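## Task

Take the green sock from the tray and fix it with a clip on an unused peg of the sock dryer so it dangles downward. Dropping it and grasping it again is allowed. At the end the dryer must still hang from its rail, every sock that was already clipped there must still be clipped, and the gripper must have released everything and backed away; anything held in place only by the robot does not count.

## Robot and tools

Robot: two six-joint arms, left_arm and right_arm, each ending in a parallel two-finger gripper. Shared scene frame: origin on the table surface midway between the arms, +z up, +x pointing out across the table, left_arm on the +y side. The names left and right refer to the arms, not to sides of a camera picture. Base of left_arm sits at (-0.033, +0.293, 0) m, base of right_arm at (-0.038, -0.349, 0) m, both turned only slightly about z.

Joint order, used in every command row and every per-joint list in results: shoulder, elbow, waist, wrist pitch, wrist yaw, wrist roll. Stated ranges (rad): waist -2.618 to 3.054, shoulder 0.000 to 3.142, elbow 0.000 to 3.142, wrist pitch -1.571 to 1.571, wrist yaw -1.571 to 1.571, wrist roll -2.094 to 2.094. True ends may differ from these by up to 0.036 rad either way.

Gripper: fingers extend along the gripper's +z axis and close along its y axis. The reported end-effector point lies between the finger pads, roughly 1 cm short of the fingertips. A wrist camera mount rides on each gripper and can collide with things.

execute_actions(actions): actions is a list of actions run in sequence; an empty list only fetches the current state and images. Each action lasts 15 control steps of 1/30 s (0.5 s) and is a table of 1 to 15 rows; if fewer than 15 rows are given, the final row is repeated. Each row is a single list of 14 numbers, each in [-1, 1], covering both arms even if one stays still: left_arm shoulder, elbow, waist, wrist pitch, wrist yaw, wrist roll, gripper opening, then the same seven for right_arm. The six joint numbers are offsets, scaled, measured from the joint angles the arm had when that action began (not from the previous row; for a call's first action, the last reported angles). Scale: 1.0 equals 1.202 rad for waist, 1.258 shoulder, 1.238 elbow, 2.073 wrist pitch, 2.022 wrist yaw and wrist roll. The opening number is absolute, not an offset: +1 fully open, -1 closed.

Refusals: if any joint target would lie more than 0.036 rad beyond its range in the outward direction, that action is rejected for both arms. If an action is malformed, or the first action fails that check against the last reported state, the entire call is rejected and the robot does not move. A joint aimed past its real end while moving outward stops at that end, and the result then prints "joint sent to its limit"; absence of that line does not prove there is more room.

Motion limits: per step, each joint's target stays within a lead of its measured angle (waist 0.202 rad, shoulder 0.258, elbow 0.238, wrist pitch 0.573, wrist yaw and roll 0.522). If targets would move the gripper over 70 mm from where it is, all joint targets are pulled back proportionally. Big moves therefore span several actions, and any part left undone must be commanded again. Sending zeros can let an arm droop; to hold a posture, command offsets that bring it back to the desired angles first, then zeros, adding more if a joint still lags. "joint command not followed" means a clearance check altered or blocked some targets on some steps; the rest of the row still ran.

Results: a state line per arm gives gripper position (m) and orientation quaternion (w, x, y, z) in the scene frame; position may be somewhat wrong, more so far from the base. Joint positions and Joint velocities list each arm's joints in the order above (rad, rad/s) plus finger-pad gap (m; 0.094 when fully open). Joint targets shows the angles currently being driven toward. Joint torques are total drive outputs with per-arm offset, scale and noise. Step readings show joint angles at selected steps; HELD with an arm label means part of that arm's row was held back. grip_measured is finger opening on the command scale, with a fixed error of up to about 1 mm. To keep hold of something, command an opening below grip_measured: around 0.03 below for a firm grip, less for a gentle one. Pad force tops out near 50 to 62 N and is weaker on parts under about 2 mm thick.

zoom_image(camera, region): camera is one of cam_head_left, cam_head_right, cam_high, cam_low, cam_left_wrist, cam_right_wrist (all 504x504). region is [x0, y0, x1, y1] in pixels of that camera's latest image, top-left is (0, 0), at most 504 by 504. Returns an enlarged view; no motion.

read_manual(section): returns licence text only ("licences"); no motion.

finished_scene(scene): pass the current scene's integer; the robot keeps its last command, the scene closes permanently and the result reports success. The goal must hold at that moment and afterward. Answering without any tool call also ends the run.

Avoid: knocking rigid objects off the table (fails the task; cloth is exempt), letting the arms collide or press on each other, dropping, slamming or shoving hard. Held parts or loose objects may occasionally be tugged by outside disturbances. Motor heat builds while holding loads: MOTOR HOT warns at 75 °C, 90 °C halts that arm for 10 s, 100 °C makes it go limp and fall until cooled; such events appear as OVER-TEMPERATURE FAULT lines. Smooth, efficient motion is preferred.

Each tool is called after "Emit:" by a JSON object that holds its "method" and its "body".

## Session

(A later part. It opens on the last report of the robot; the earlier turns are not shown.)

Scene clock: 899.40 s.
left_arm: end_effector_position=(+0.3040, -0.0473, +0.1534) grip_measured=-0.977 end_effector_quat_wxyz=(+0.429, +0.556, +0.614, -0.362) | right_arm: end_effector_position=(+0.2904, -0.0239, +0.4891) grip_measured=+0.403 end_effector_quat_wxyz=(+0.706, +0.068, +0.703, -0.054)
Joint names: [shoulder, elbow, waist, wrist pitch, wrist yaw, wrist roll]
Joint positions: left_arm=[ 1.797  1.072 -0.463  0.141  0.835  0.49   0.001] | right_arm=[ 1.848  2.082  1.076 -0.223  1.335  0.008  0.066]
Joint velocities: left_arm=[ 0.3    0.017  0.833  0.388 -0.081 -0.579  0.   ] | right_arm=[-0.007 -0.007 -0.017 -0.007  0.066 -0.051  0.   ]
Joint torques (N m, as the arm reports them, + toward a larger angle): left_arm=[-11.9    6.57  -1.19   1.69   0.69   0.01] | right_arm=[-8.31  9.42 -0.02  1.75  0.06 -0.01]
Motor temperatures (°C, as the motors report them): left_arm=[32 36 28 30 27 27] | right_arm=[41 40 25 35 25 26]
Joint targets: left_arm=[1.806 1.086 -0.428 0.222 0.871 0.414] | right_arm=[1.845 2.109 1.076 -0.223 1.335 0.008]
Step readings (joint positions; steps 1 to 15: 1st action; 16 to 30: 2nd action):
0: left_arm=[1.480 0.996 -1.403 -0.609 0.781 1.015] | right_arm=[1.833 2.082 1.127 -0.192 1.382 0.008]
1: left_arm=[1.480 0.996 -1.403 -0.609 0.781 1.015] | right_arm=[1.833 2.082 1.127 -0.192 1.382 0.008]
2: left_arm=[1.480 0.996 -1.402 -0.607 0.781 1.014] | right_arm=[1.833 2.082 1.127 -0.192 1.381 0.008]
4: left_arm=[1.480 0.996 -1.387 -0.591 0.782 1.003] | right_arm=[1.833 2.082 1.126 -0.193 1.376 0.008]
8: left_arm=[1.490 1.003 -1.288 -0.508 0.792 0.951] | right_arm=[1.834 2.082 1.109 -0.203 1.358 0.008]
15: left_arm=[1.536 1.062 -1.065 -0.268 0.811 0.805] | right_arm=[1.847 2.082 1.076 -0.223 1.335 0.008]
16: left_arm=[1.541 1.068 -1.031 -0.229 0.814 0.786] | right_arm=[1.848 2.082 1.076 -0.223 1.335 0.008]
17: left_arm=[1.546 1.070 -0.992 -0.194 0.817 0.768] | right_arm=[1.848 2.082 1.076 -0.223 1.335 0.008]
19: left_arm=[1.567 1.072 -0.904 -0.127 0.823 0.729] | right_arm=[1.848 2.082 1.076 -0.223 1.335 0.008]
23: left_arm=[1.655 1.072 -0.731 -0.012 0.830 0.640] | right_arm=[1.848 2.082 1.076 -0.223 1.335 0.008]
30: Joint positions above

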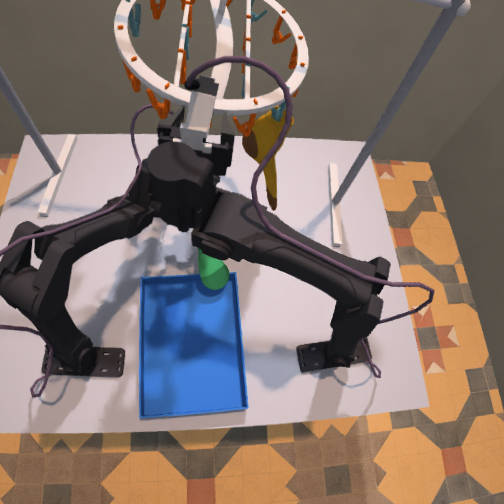

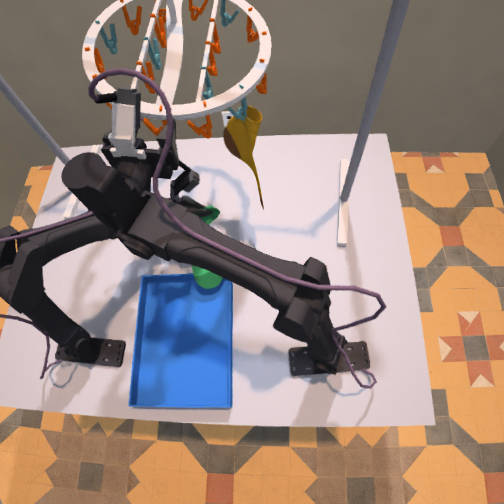

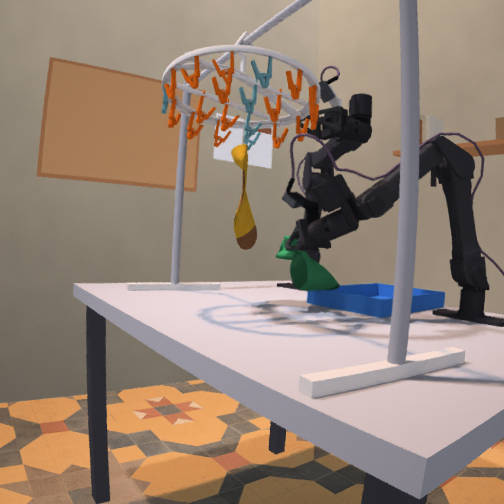

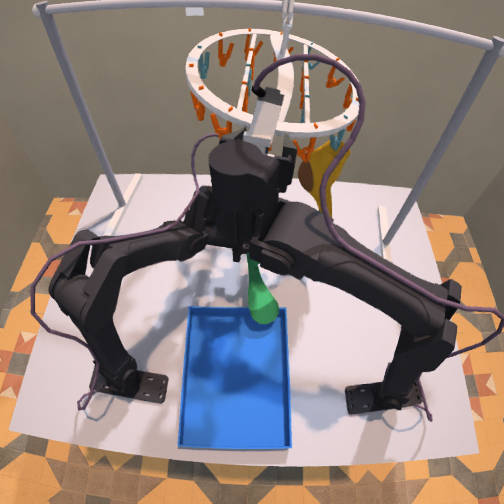

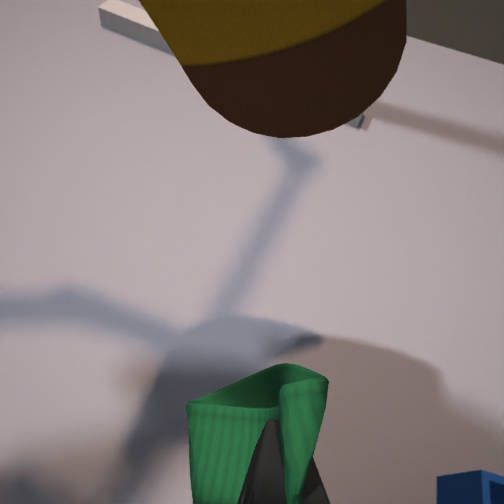

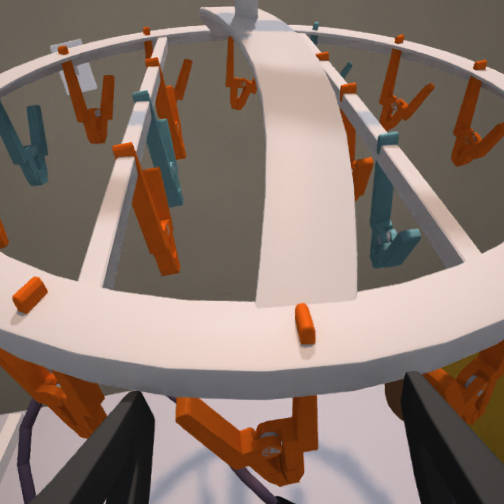

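Emit:
{"method": "execute_actions", "body": {"actions": [[[0.007,0.015,0.03,0.042,0.035,-0.04,-1,0.003,0.022,-0.004,0,-0.004,-0.004,0.4],[0.007,0.015,0.03,0.05,0.035,-0.047,-1,0.005,0.022,-0.008,0,-0.007,-0.004,0.4],[0.007,0.015,0.03,0.064,0.035,-0.059,-1,0.007,0.022,-0.012,0,-0.01,-0.004,0.4],[0.007,0.015,0.03,0.084,0.035,-0.076,-1,0.009,0.022,-0.016,0,-0.012,-0.004,0.4],[0.007,0.015,0.03,0.108,0.035,-0.096,-1,0.011,0.022,-0.019,0,-0.014,-0.004,0.4],[0.007,0.015,0.03,0.134,0.035,-0.118,-1,0.012,0.022,-0.022,0,-0.016,-0.004,0.4],[0.007,0.015,0.03,0.16,0.035,-0.14,-1,0.013,0.022,-0.024,0,-0.017,-0.004,0.4],[0.007,0.015,0.03,0.186,0.035,-0.162,-1,0.013,0.022,-0.025,0,-0.017,-0.004,0.4],[0.007,0.015,0.03,0.212,0.035,-0.184,-1,0.013,0.022,-0.025,0,-0.017,-0.004,0.4],[0.007,0.015,0.03,0.238,0.035,-0.206,-1,0.013,0.022,-0.025,0,-0.017,-0.004,0.4],[0.007,0.015,0.03,0.264,0.035,-0.228,-1,0.013,0.022,-0.025,0,-0.017,-0.004,0.4],[0.007,0.015,0.03,0.29,0.035,-0.25,-1,0.013,0.022,-0.025,0,-0.017,-0.004,0.4],[0.007,0.015,0.03,0.316,0.035,-0.272,-1,0.013,0.022,-0.025,0,-0.017,-0.004,0.4],[0.007,0.015,0.03,0.342,0.035,-0.294,-1,0.013,0.022,-0.025,0,-0.017,-0.004,0.4],[0.007,0.015,0.03,0.368,0.035,-0.316,-1,0.013,0.022,-0.025,0,-0.017,-0.004,0.4]],[[-0.003,0.015,0,0.11,0.01,-0.082,-1,-0.003,0.022,0,0,0,0,0.4],[-0.003,0.015,0,0.136,0.01,-0.104,-1,-0.003,0.022,0,0,0,0,0.4],[-0.003,0.015,0,0.162,0.01,-0.126,-1,-0.003,0.022,0,0,0,0,0.4],[-0.003,0.015,0,0.188,0.01,-0.148,-1,-0.003,0.022,0,0,0,0,0.4],[-0.003,0.015,0,0.214,0.01,-0.17,-1,-0.003,0.022,0,0,0,0,0.4],[-0.003,0.015,0,0.24,0.01,-0.192,-1,-0.003,0.022,0,0,0,0,0.4],[-0.003,0.015,0,0.265,0.01,-0.212,-1,-0.003,0.022,0,0,0,0,0.4],[-0.003,0.015,0,0.289,0.01,-0.231,-1,-0.003,0.022,0,0,0,0,0.4],[-0.003,0.015,0,0.31,0.01,-0.248,-1,-0.003,0.022,0,0,0,0,0.4],[-0.003,0.015,0,0.328,0.01,-0.263,-1,-0.003,0.022,0,0,0,0,0.4],[-0.003,0.015,0,0.342,0.01,-0.275,-1,-0.003,0.022,0,0,0,0,0.4],[-0.003,0.015,0,0.352,0.01,-0.284,-1,-0.003,0.022,0,0,0,0,0.4],[-0.003,0.015,0,0.358,0.01,-0.29,-1,-0.003,0.022,0,0,0,0,0.4],[-0.003,0.015,0,0.36,0.01,-0.293,-1,-0.003,0.022,0,0,0,0,0.4]]]}}

Scene clock: 988.60 s.
left_arm: end_effector_position=(+0.3118, -0.0359, +0.3536) grip_measured=-0.977 end_effector_quat_wxyz=(+0.614, +0.382, +0.428, -0.542) | right_arm: end_effector_position=(+0.2981, -0.0267, +0.4891) grip_measured=+0.403 end_effector_quat_wxyz=(+0.706, +0.067, +0.703, -0.053)
Joint names: [shoulder, elbow, waist, wrist pitch, wrist yaw, wrist roll]
Joint positions: left_arm=[ 1.812  1.072 -0.418  1.322  0.899 -0.469  0.001] | right_arm=[ 1.848  2.082  1.055 -0.223  1.31   0.008  0.066]
Joint velocities: left_arm=[ 0.002  0.012 -0.007  0.652  0.022 -0.52   0.001] | right_arm=[ 0.007 -0.012  0.002  0.037  0.037 -0.037 -0.001]
Joint torques (N m, as the arm reports them, + toward a larger angle): left_arm=[-10.98   6.51   0.07   1.1   -0.26  -0.04] | right_arm=[-8.34  9.39  0.    1.78  0.03  0.  ]
Motor temperatures (°C, as the motors report them): left_arm=[37 37 28 35 27 27] | right_arm=[43 40 25 37 25 26]
Joint targets: left_arm=[1.808 1.091 -0.418 1.421 0.907 -0.555] | right_arm=[1.844 2.109 1.055 -0.223 1.310 0.008]
Step readings (joint positions; steps 1 to 15: 1st action; 16 to 30: 2nd action):
0: left_arm=[1.812 1.072 -0.418 0.213 0.850 0.422] | right_arm=[1.848 2.082 1.076 -0.223 1.335 0.008]
1: left_arm=[1.812 1.072 -0.418 0.214 0.854 0.421] | right_arm=[1.848 2.082 1.076 -0.223 1.335 0.008]
2: left_arm=[1.812 1.072 -0.418 0.216 0.861 0.418] | right_arm=[1.848 2.082 1.076 -0.223 1.334 0.008]
4: left_arm=[1.812 1.072 -0.418 0.235 0.870 0.400] | right_arm=[1.848 2.082 1.074 -0.223 1.330 0.008]
8: left_arm=[1.812 1.072 -0.418 0.348 0.879 0.304] | right_arm=[1.848 2.082 1.062 -0.223 1.318 0.008]
15: left_arm=[1.812 1.072 -0.418 0.675 0.887 0.037] | right_arm=[1.848 2.082 1.055 -0.223 1.310 0.008]
16: left_arm=[1.812 1.072 -0.418 0.720 0.888 0.004] | right_arm=[1.848 2.082 1.055 -0.223 1.310 0.008]
17: left_arm=[1.812 1.072 -0.418 0.764 0.889 -0.027] | right_arm=[1.848 2.082 1.055 -0.223 1.310 0.008]
19: left_arm=[1.812 1.072 -0.418 0.852 0.891 -0.097] | right_arm=[1.848 2.082 1.055 -0.223 1.310 0.008]
23: left_arm=[1.812 1.072 -0.418 1.049 0.894 -0.254] | right_arm=[1.848 2.082 1.055 -0.223 1.310 0.008]
30: Joint positions above

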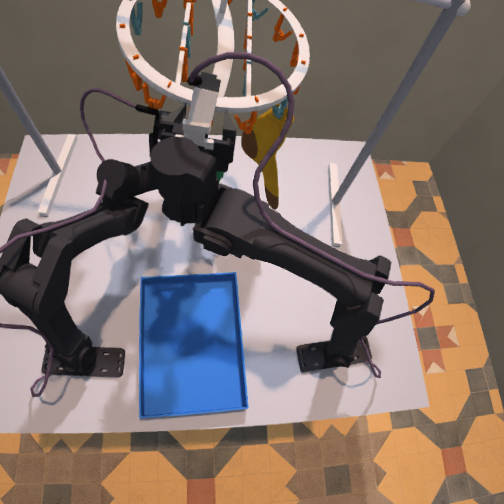

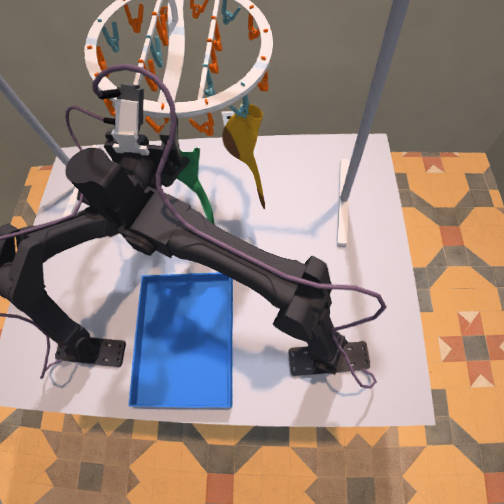

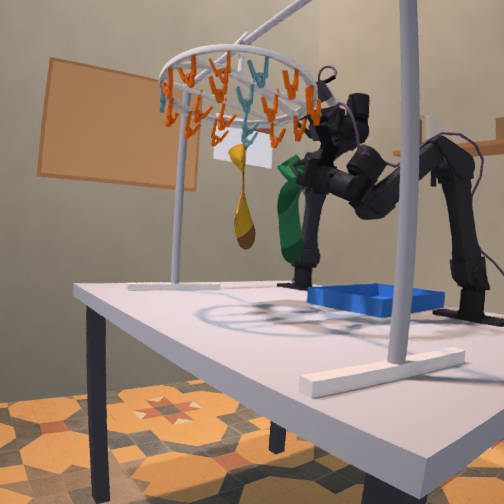

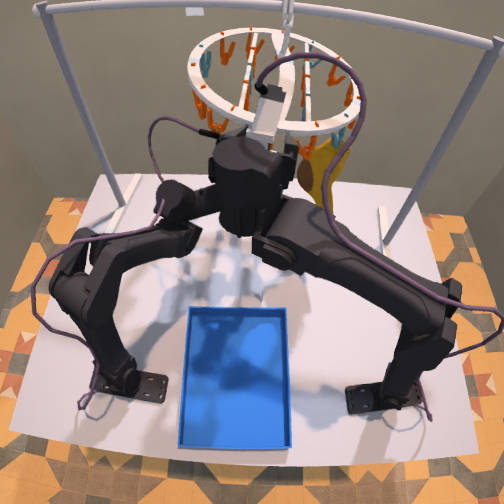

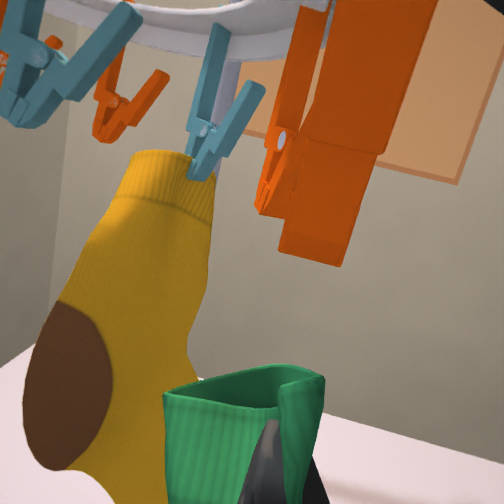

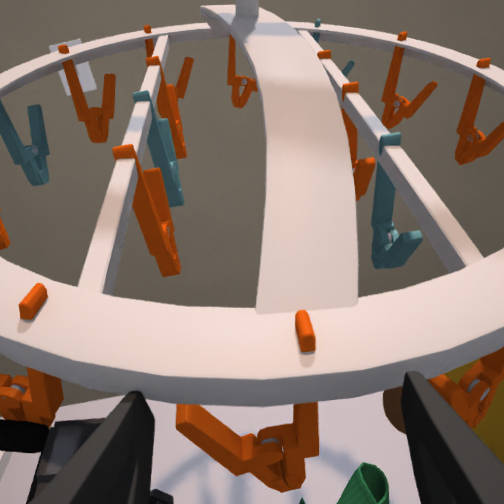

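Emit:
{"method": "execute_actions", "body": {"actions": []}}

Scene clock: 998.60 s.
left_arm: end_effector_position=(+0.3030, -0.0320, +0.3660) grip_measured=-0.977 end_effector_quat_wxyz=(+0.615, +0.376, +0.408, -0.560) | right_arm: end_effector_position=(+0.2981, -0.0267, +0.4891) grip_measured=+0.403 end_effector_quat_wxyz=(+0.706, +0.067, +0.703, -0.053)
Joint names: [shoulder, elbow, waist, wrist pitch, wrist yaw, wrist roll]
Joint positions: left_arm=[ 1.812  1.072 -0.418  1.408  0.903 -0.548  0.001] | right_arm=[ 1.848  2.082  1.055 -0.223  1.31   0.008  0.066]
Joint velocities: left_arm=[ 0.012  0.007  0.007  0.007  0.037  0.007 -0.   ] | right_arm=[-0.007  0.002  0.002  0.037 -0.081 -0.022  0.   ]
Joint torques (N m, as the arm reports them, + toward a larger angle): left_arm=[-10.83   6.4    0.     1.13  -0.31  -0.05] | right_arm=[-8.36  9.39 -0.01  1.75  0.04  0.  ]
Motor temperatures (°C, as the motors report them): left_arm=[37 37 28 34 26 27] | right_arm=[43 40 25 37 25 26]
Joint targets: left_arm=[1.808 1.091 -0.418 1.421 0.907 -0.555] | right_arm=[1.844 2.109 1.055 -0.223 1.310 0.008]

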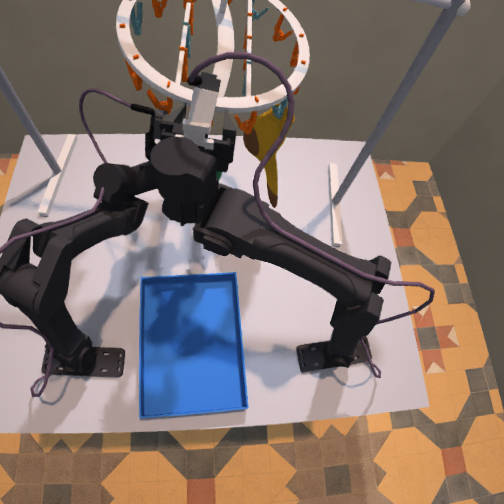

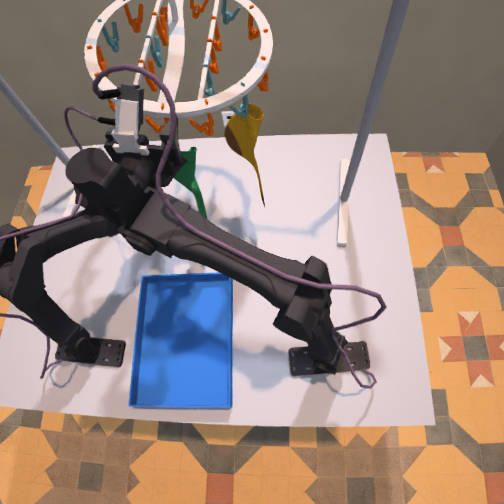

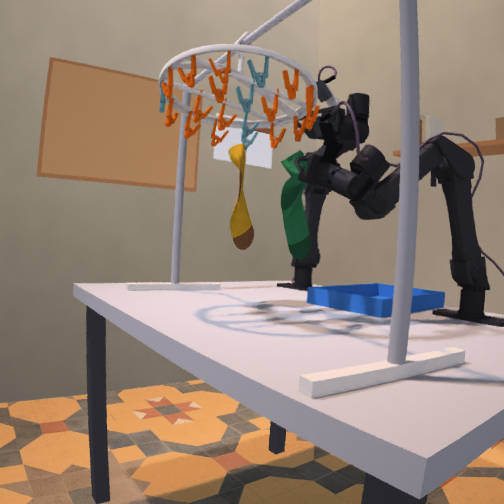

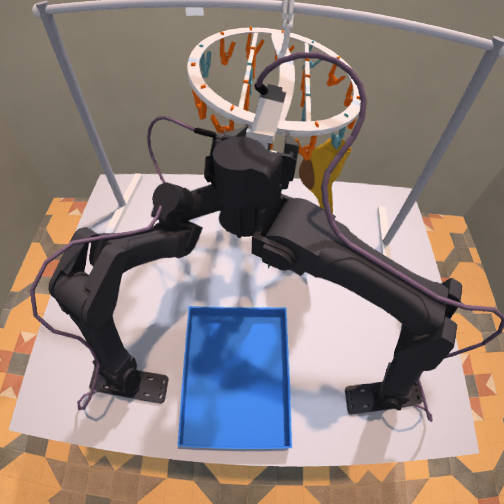

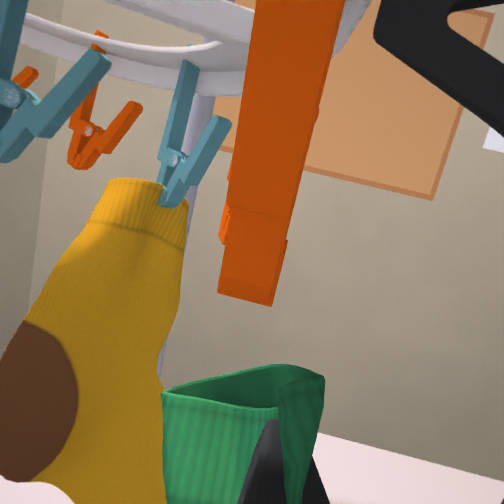

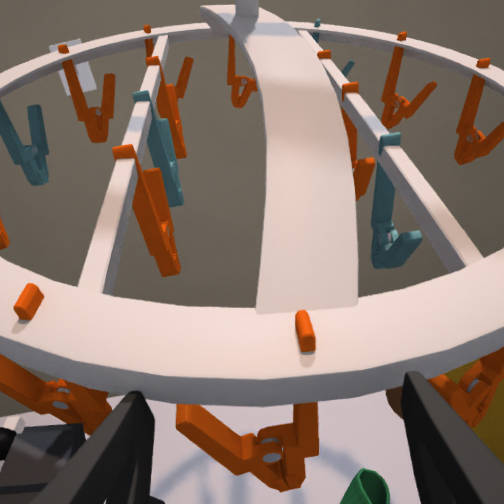

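Emit:
{"method": "execute_actions", "body": {"actions": [[[-0.003,0.017,-0.005,0.02,0,-0.018,-1,-0.003,0.022,0,0,0,0,0.3],[-0.003,0.018,-0.01,0.035,-0.002,-0.035,-1,-0.003,0.022,0,0,0,0,0.2],[-0.004,0.02,-0.016,0.05,-0.003,-0.052,-1,-0.003,0.022,0,0,0,0,0.1],[-0.004,0.021,-0.021,0.063,-0.0045,-0.066,-1,-0.003,0.022,0,0,0,0,0.0],[-0.004,0.021,-0.021,0.063,-0.0045,-0.066,-1,-0.003,0.022,0,0,0,0,-0.07],[-0.004,0.021,-0.021,0.063,-0.0045,-0.066,-1,-0.003,0.022,0,0,0,0,-0.13],[-0.004,0.021,-0.021,0.063,-0.0045,-0.066,-1,-0.003,0.022,0,0,0,0,-0.2]],[[-0.003,0.016,-0.005,0.006,0.002,-0.003,-1,-0.003,0.022,0,0,0,0,-0.24],[-0.003,0.016,-0.005,0.006,0.002,-0.003,-1,-0.003,0.022,0,0,0,0,-0.28],[-0.003,0.016,-0.005,0.006,0.002,-0.003,-1,-0.003,0.022,0,0,0,0,-0.32],[-0.003,0.016,-0.005,0.006,0.002,-0.003,-1,-0.003,0.022,0,0,0,0,-0.36],[-0.003,0.016,-0.005,0.006,0.002,-0.003,-1,-0.003,0.022,0,0,0,0,-0.40],[-0.003,0.016,-0.005,0.006,0.002,-0.003,-1,-0.003,0.022,0,0,0,0,-0.44]]]}}

Scene clock: 1056.93 s.
left_arm: end_effector_position=(+0.2858, -0.0310, +0.3812) grip_measured=-0.977 end_effector_quat_wxyz=(+0.605, +0.369, +0.382, -0.593) | right_arm: end_effector_position=(+0.2981, -0.0267, +0.4891) grip_measured=-0.437 end_effector_quat_wxyz=(+0.706, +0.066, +0.703, -0.053)
Joint names: [shoulder, elbow, waist, wrist pitch, wrist yaw, wrist roll]
Joint positions: left_arm=[ 1.812  1.072 -0.433  1.521  0.904 -0.667  0.001] | right_arm=[ 1.848  2.082  1.055 -0.223  1.31   0.008  0.026]
Joint velocities: left_arm=[ 0.017  0.002  0.007 -0.037  0.007  0.051 -0.001] | right_arm=[-0.007 -0.007  0.002 -0.022  0.095 -0.022 -0.002]
Joint torques (N m, as the arm reports them, + toward a larger angle): left_arm=[-10.64   6.34  -0.39   0.96  -0.35  -0.03] | right_arm=[-8.36  9.41  0.02  1.76  0.03 -0.01]
Motor temperatures (°C, as the motors report them): left_arm=[37 37 28 33 26 27] | right_arm=[43 40 25 37 25 26]
Joint targets: left_arm=[1.808 1.092 -0.439 1.533 0.907 -0.673] | right_arm=[1.844 2.109 1.055 -0.223 1.310 0.008]
Step readings (joint positions; steps 1 to 15: 1st action; 16 to 30: 2nd action):
0: left_arm=[1.812 1.072 -0.418 1.408 0.903 -0.548] | right_arm=[1.848 2.082 1.055 -0.223 1.310 0.008]
1: left_arm=[1.812 1.072 -0.418 1.411 0.903 -0.552] | right_arm=[1.848 2.082 1.055 -0.223 1.310 0.008]
2: left_arm=[1.812 1.072 -0.418 1.418 0.903 -0.562] | right_arm=[1.848 2.082 1.055 -0.223 1.310 0.008]
4: left_arm=[1.812 1.072 -0.420 1.447 0.903 -0.594] | right_arm=[1.848 2.082 1.055 -0.223 1.310 0.008]
8: left_arm=[1.812 1.072 -0.431 1.496 0.903 -0.641] | right_arm=[1.848 2.082 1.055 -0.223 1.310 0.008]
15: left_arm=[1.812 1.072 -0.433 1.520 0.903 -0.667] | right_arm=[1.848 2.082 1.055 -0.223 1.310 0.008]
16: left_arm=[1.812 1.072 -0.433 1.521 0.903 -0.667] | right_arm=[1.848 2.082 1.055 -0.223 1.310 0.008]
17: left_arm=[1.812 1.072 -0.433 1.521 0.903 -0.667] | right_arm=[1.848 2.082 1.055 -0.223 1.310 0.008]
19: left_arm=[1.812 1.072 -0.433 1.521 0.903 -0.667] | right_arm=[1.848 2.082 1.055 -0.223 1.310 0.008]
23: left_arm=[1.812 1.072 -0.433 1.521 0.904 -0.667] | right_arm=[1.848 2.082 1.055 -0.223 1.310 0.008]
30: Joint positions above

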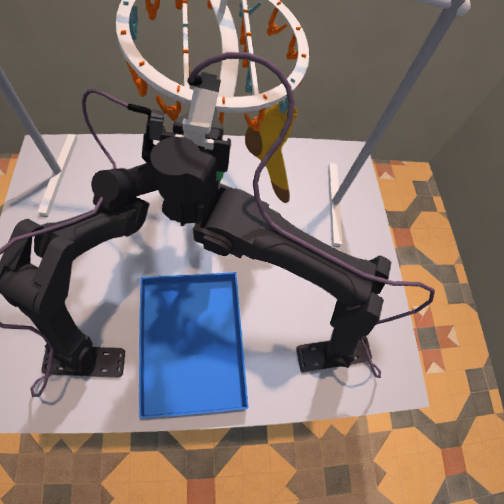

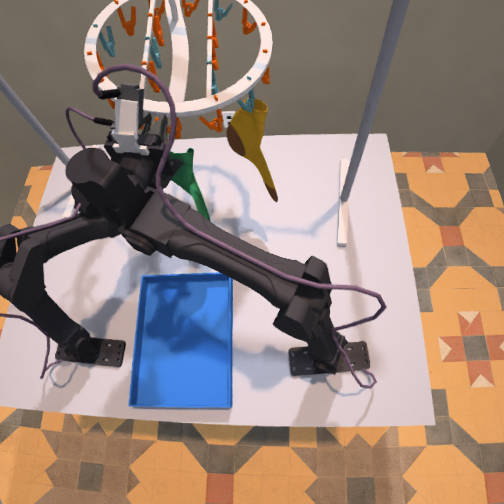

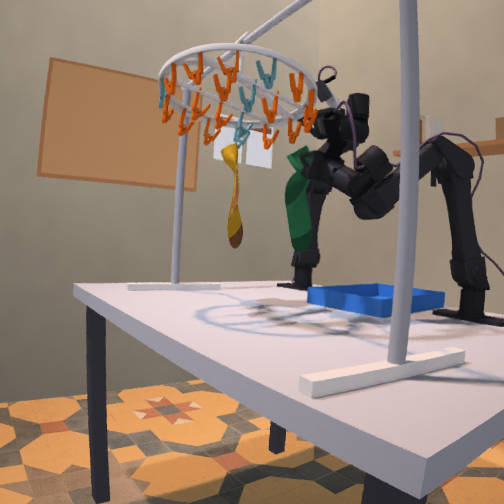

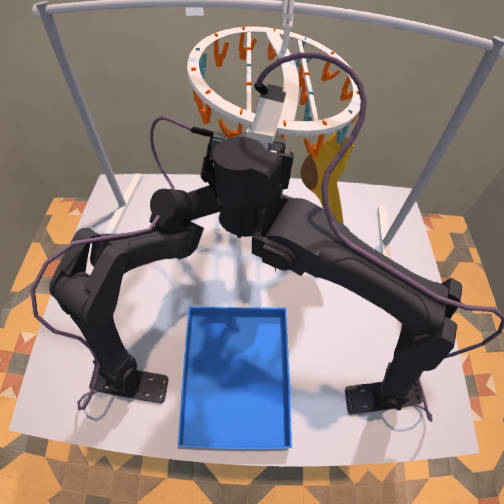

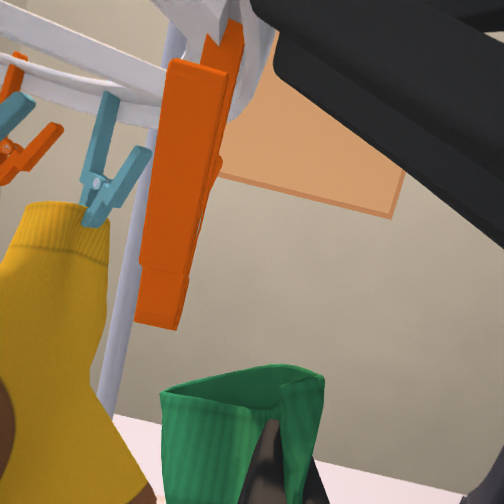

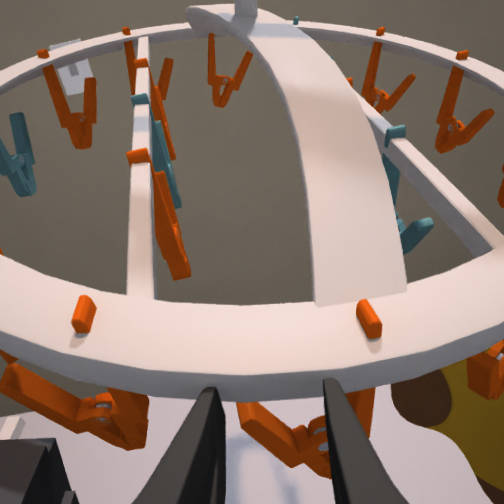

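Emit:
{"method": "zoom_image", "body": {"camera": "cam_right_wrist", "region": [150, 290, 450, 504]}}

Emit:
{"method": "zoom_image", "body": {"camera": "cam_left_wrist", "region": [100, 0, 400, 300]}}

Region (150, 290, 450, 504) of cam_right_wrist's 504x504 image, scaled by 1.680, with more detail than that image has; it fills the top 360 rows of this view, and the rest is white.

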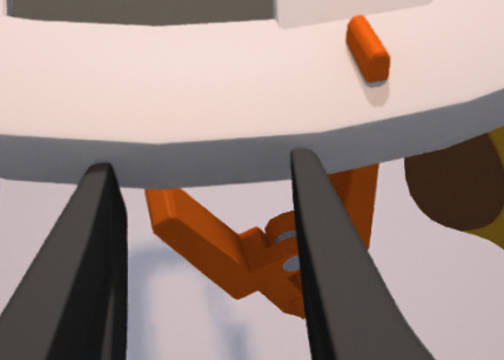

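Region (100, 0, 400, 300) of cam_left_wrist's 504x504 image, scaled by 1.680, with more detail than that image has.

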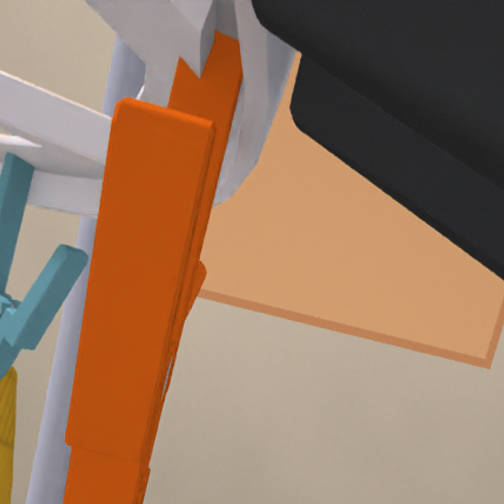

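Emit:
{"method": "execute_actions", "body": {"actions": [[[-0.003,0.016,-0.005,0.006,0.002,-0.003,-1,-0.003,0.022,0,0,0,0,0.0],[-0.003,0.016,-0.005,0.006,0.002,-0.003,-1,-0.003,0.022,0,0,0,0,0.4],[-0.003,0.016,-0.005,0.006,0.002,-0.003,-1,-0.015,0.002,-0.002,0.003,-0.006,0,0.4],[-0.003,0.016,-0.005,0.006,0.002,-0.003,-1,-0.027,-0.018,-0.004,0.006,-0.012,0,0.4],[-0.003,0.016,-0.005,0.006,0.002,-0.003,-1,-0.04,-0.038,-0.006,0.01,-0.018,0,0.4],[-0.003,0.016,-0.005,0.006,0.002,-0.003,-1,-0.052,-0.058,-0.008,0.013,-0.024,0,0.4],[-0.003,0.016,-0.005,0.006,0.002,-0.003,-1,-0.064,-0.078,-0.010,0.016,-0.03,0,0.4],[-0.003,0.016,-0.005,0.006,0.002,-0.003,-1,-0.076,-0.098,-0.013,0.019,-0.036,0,0.4],[-0.003,0.016,-0.005,0.006,0.002,-0.003,-1,-0.088,-0.118,-0.015,0.022,-0.042,0,0.4],[-0.003,0.016,-0.005,0.006,0.002,-0.003,-1,-0.101,-0.138,-0.017,0.026,-0.048,0,0.4],[-0.003,0.016,-0.005,0.006,0.002,-0.003,-1,-0.113,-0.158,-0.019,0.029,-0.054,0,0.4],[-0.003,0.016,-0.005,0.006,0.002,-0.003,-1,-0.125,-0.177,-0.021,0.032,-0.06,0,0.4]]]}}

Emit:
{"method": "execute_actions", "body": {"actions": []}}

Scene clock: 1068.17 s.
left_arm: end_effector_position=(+0.2857, -0.0311, +0.3811) grip_measured=-0.977 end_effector_quat_wxyz=(+0.605, +0.370, +0.382, -0.593) | right_arm: end_effector_position=(+0.2934, -0.0435, +0.4817) grip_measured=+0.397 end_effector_quat_wxyz=(+0.706, +0.037, +0.707, -0.035)
Joint names: [shoulder, elbow, waist, wrist pitch, wrist yaw, wrist roll]
Joint positions: left_arm=[ 1.812  1.072 -0.433  1.521  0.904 -0.667  0.001] | right_arm=[ 1.712  1.89   1.037 -0.183  1.224  0.008  0.066]
Joint velocities: left_arm=[-0.007 -0.017  0.007  0.022 -0.007  0.007 -0.001] | right_arm=[-0.115 -0.085 -0.051  0.125 -0.168 -0.037 -0.   ]
Joint torques (N m, as the arm reports them, + toward a larger angle): left_arm=[-10.66   6.36  -0.4    0.96  -0.35  -0.04] | right_arm=[-8.24  5.7  -0.38  1.94 -0.08  0.  ]
Motor temperatures (°C, as the motors report them): left_arm=[37 37 28 33 26 27] | right_arm=[43 40 25 37 25 26]
Joint targets: left_arm=[1.808 1.092 -0.439 1.533 0.908 -0.673] | right_arm=[1.691 1.863 1.030 -0.156 1.189 0.008]
Step readings (joint positions):
0: left_arm=[1.812 1.072 -0.433 1.521 0.904 -0.667] | right_arm=[1.848 2.082 1.055 -0.223 1.310 0.008]
1: left_arm=[1.812 1.072 -0.433 1.521 0.904 -0.667] | right_arm=[1.848 2.082 1.055 -0.223 1.310 0.008]
2: left_arm=[1.812 1.072 -0.433 1.521 0.904 -0.667] | right_arm=[1.848 2.082 1.055 -0.223 1.310 0.008]
4: left_arm=[1.812 1.072 -0.433 1.521 0.904 -0.667] | right_arm=[1.847 2.082 1.055 -0.223 1.308 0.008]
8: left_arm=[1.812 1.072 -0.433 1.521 0.904 -0.667] | right_arm=[1.806 2.021 1.054 -0.211 1.281 0.008]
15: Joint positions above

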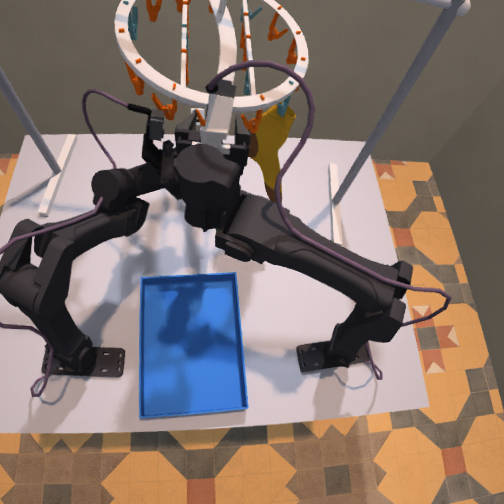

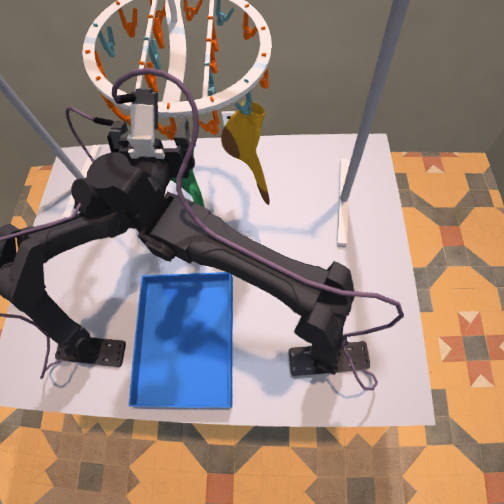

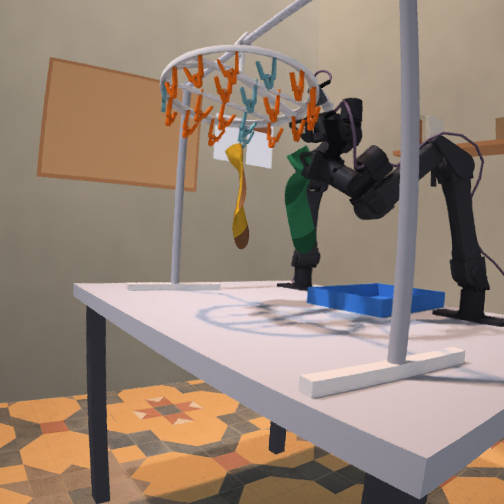

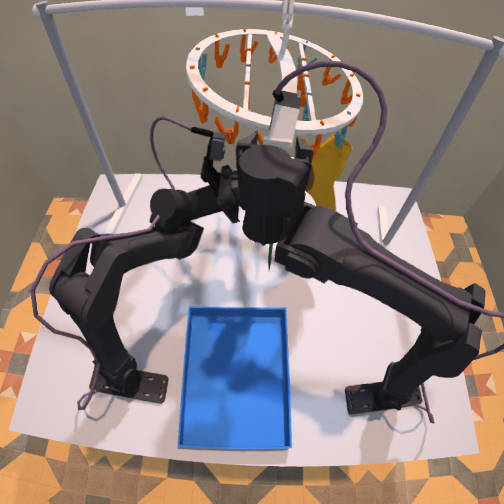

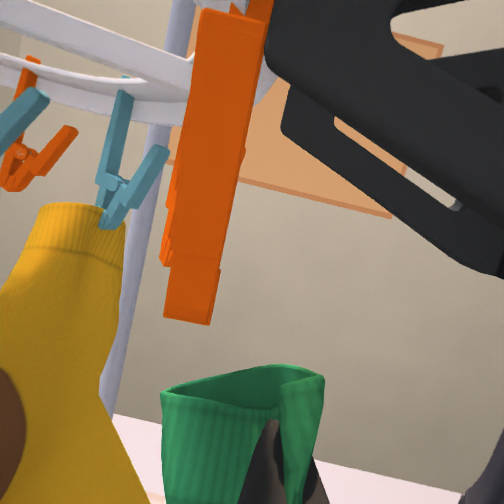

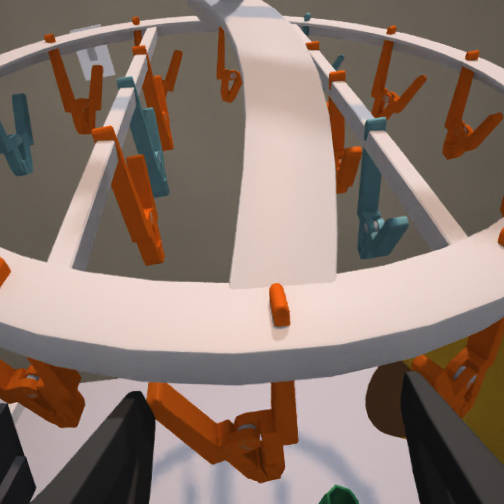

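Scene clock: 1068.17 s.
left_arm: end_effector_position=(+0.2857, -0.0311, +0.3811) grip_measured=-0.977 end_effector_quat_wxyz=(+0.605, +0.370, +0.382, -0.593) | right_arm: end_effector_position=(+0.2934, -0.0435, +0.4817) grip_measured=+0.397 end_effector_quat_wxyz=(+0.706, +0.037, +0.707, -0.035)
Joint names: [shoulder, elbow, waist, wrist pitch, wrist yaw, wrist roll]
Joint positions: left_arm=[ 1.812  1.072 -0.433  1.521  0.904 -0.667  0.001] | right_arm=[ 1.712  1.89   1.037 -0.183  1.224  0.008  0.066]
Joint velocities: left_arm=[-0.007 -0.017  0.007  0.022 -0.007  0.007 -0.001] | right_arm=[-0.115 -0.085 -0.051  0.125 -0.168 -0.037 -0.   ]
Joint torques (N m, as the arm reports them, + toward a larger angle): left_arm=[-10.66   6.36  -0.4    0.96  -0.35  -0.04] | right_arm=[-8.24  5.7  -0.38  1.94 -0.08  0.  ]
Motor temperatures (°C, as the motors report them): left_arm=[37 37 28 33 26 27] | right_arm=[43 40 25 37 25 26]
Joint targets: left_arm=[1.808 1.092 -0.439 1.533 0.908 -0.673] | right_arm=[1.691 1.863 1.030 -0.156 1.189 0.008]

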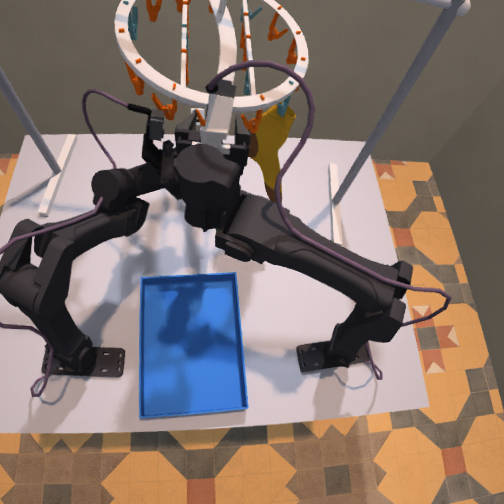

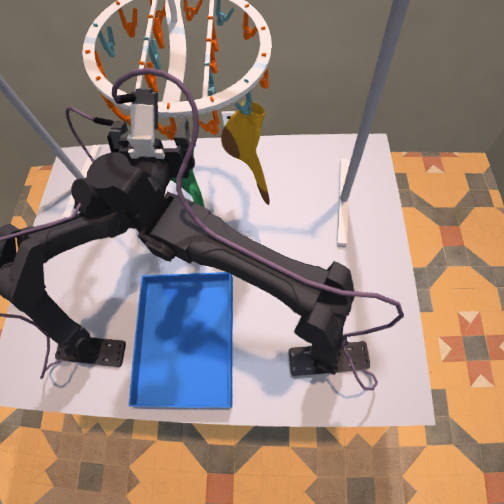

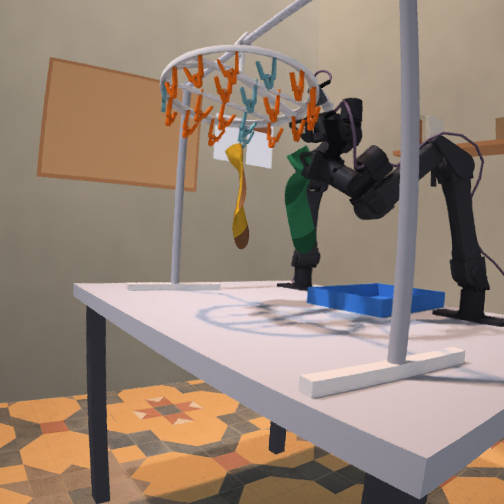

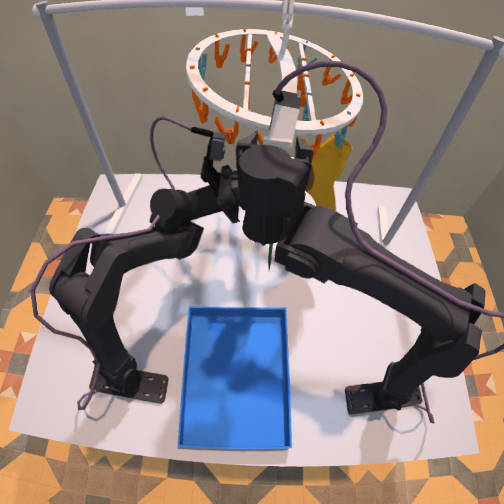

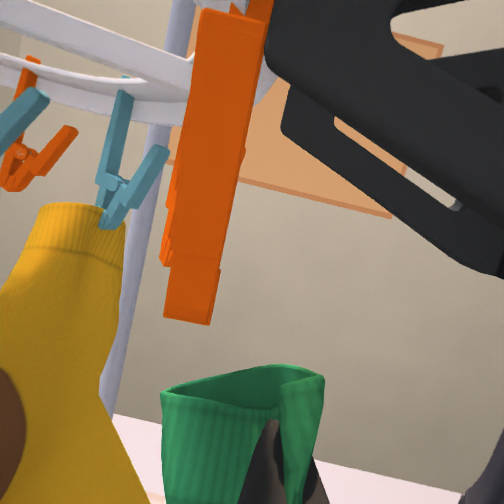

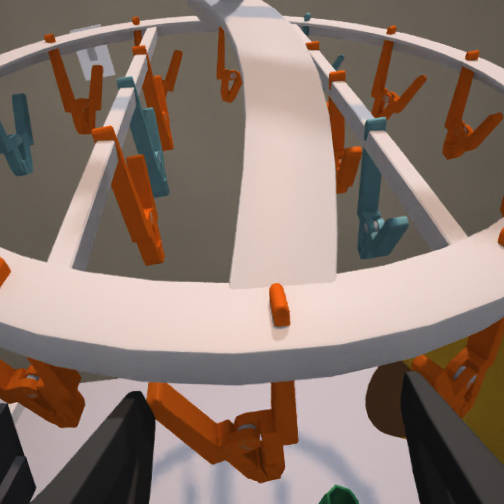

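Emit:
{"method": "execute_actions", "body": {"actions": []}}

Scene clock: 1079.57 s.
left_arm: end_effector_position=(+0.2857, -0.0311, +0.3811) grip_measured=-0.977 end_effector_quat_wxyz=(+0.605, +0.370, +0.382, -0.593) | right_arm: end_effector_position=(+0.2936, -0.0406, +0.4846) grip_measured=+0.397 end_effector_quat_wxyz=(+0.708, +0.034, +0.705, -0.021)
Joint names: [shoulder, elbow, waist, wrist pitch, wrist yaw, wrist roll]
Joint positions: left_arm=[ 1.812  1.072 -0.433  1.521  0.904 -0.667  0.001] | right_arm=[ 1.709  1.889  1.036 -0.168  1.2    0.008  0.066]
Joint velocities: left_arm=[ 0.002 -0.007 -0.007 -0.051 -0.051 -0.051  0.   ] | right_arm=[-0.002 -0.007 -0.007  0.022  0.037 -0.022 -0.001]
Joint torques (N m, as the arm reports them, + toward a larger angle): left_arm=[-10.68   6.36  -0.43   0.97  -0.36  -0.04] | right_arm=[-8.42  5.41 -0.6   1.93 -0.05  0.  ]
Motor temperatures (°C, as the motors report them): left_arm=[37 37 28 33 26 27] | right_arm=[43 38 25 37 25 26]
Joint targets: left_arm=[1.808 1.092 -0.439 1.533 0.908 -0.673] | right_arm=[1.691 1.863 1.030 -0.156 1.188 0.008]

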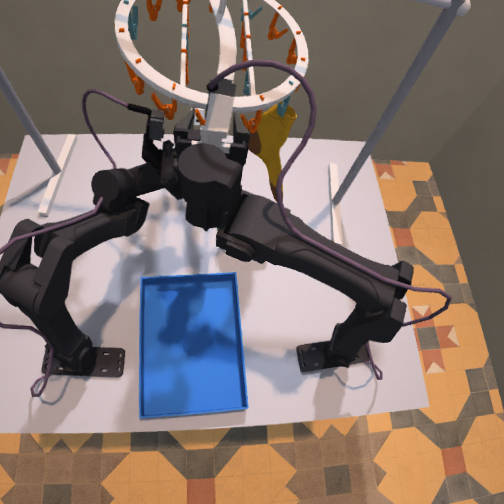

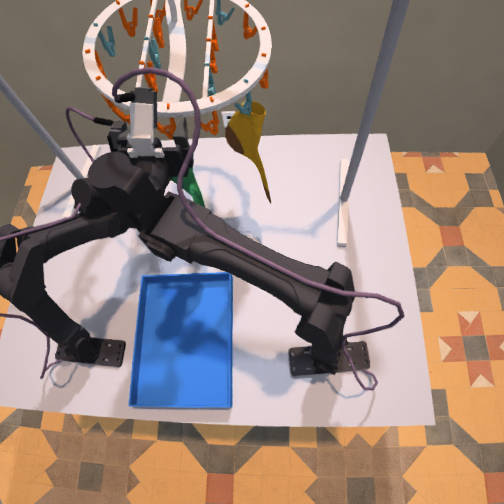

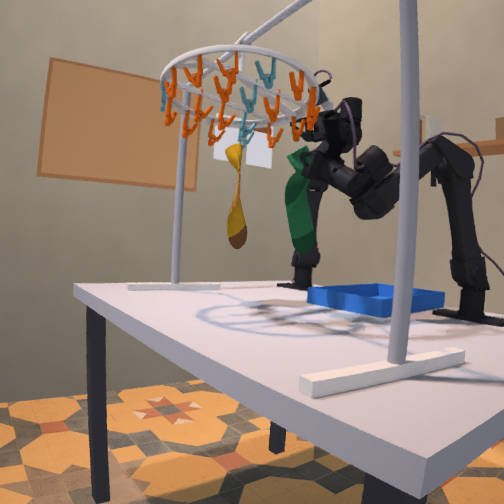

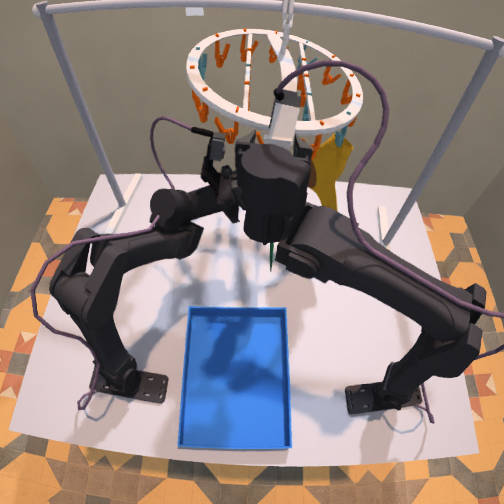

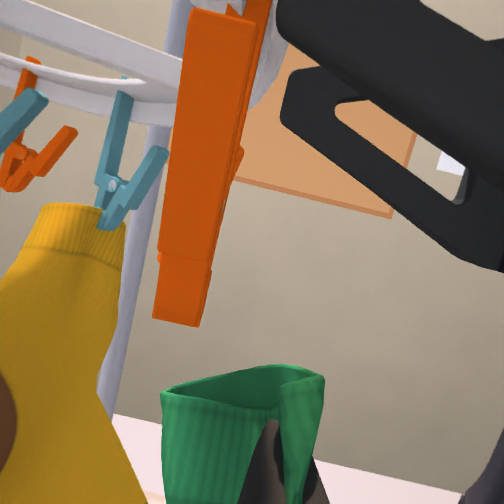

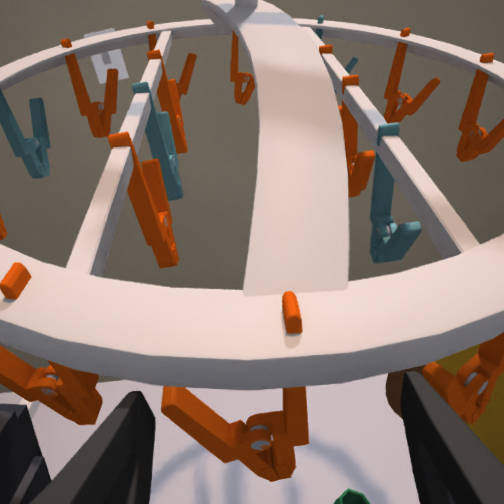

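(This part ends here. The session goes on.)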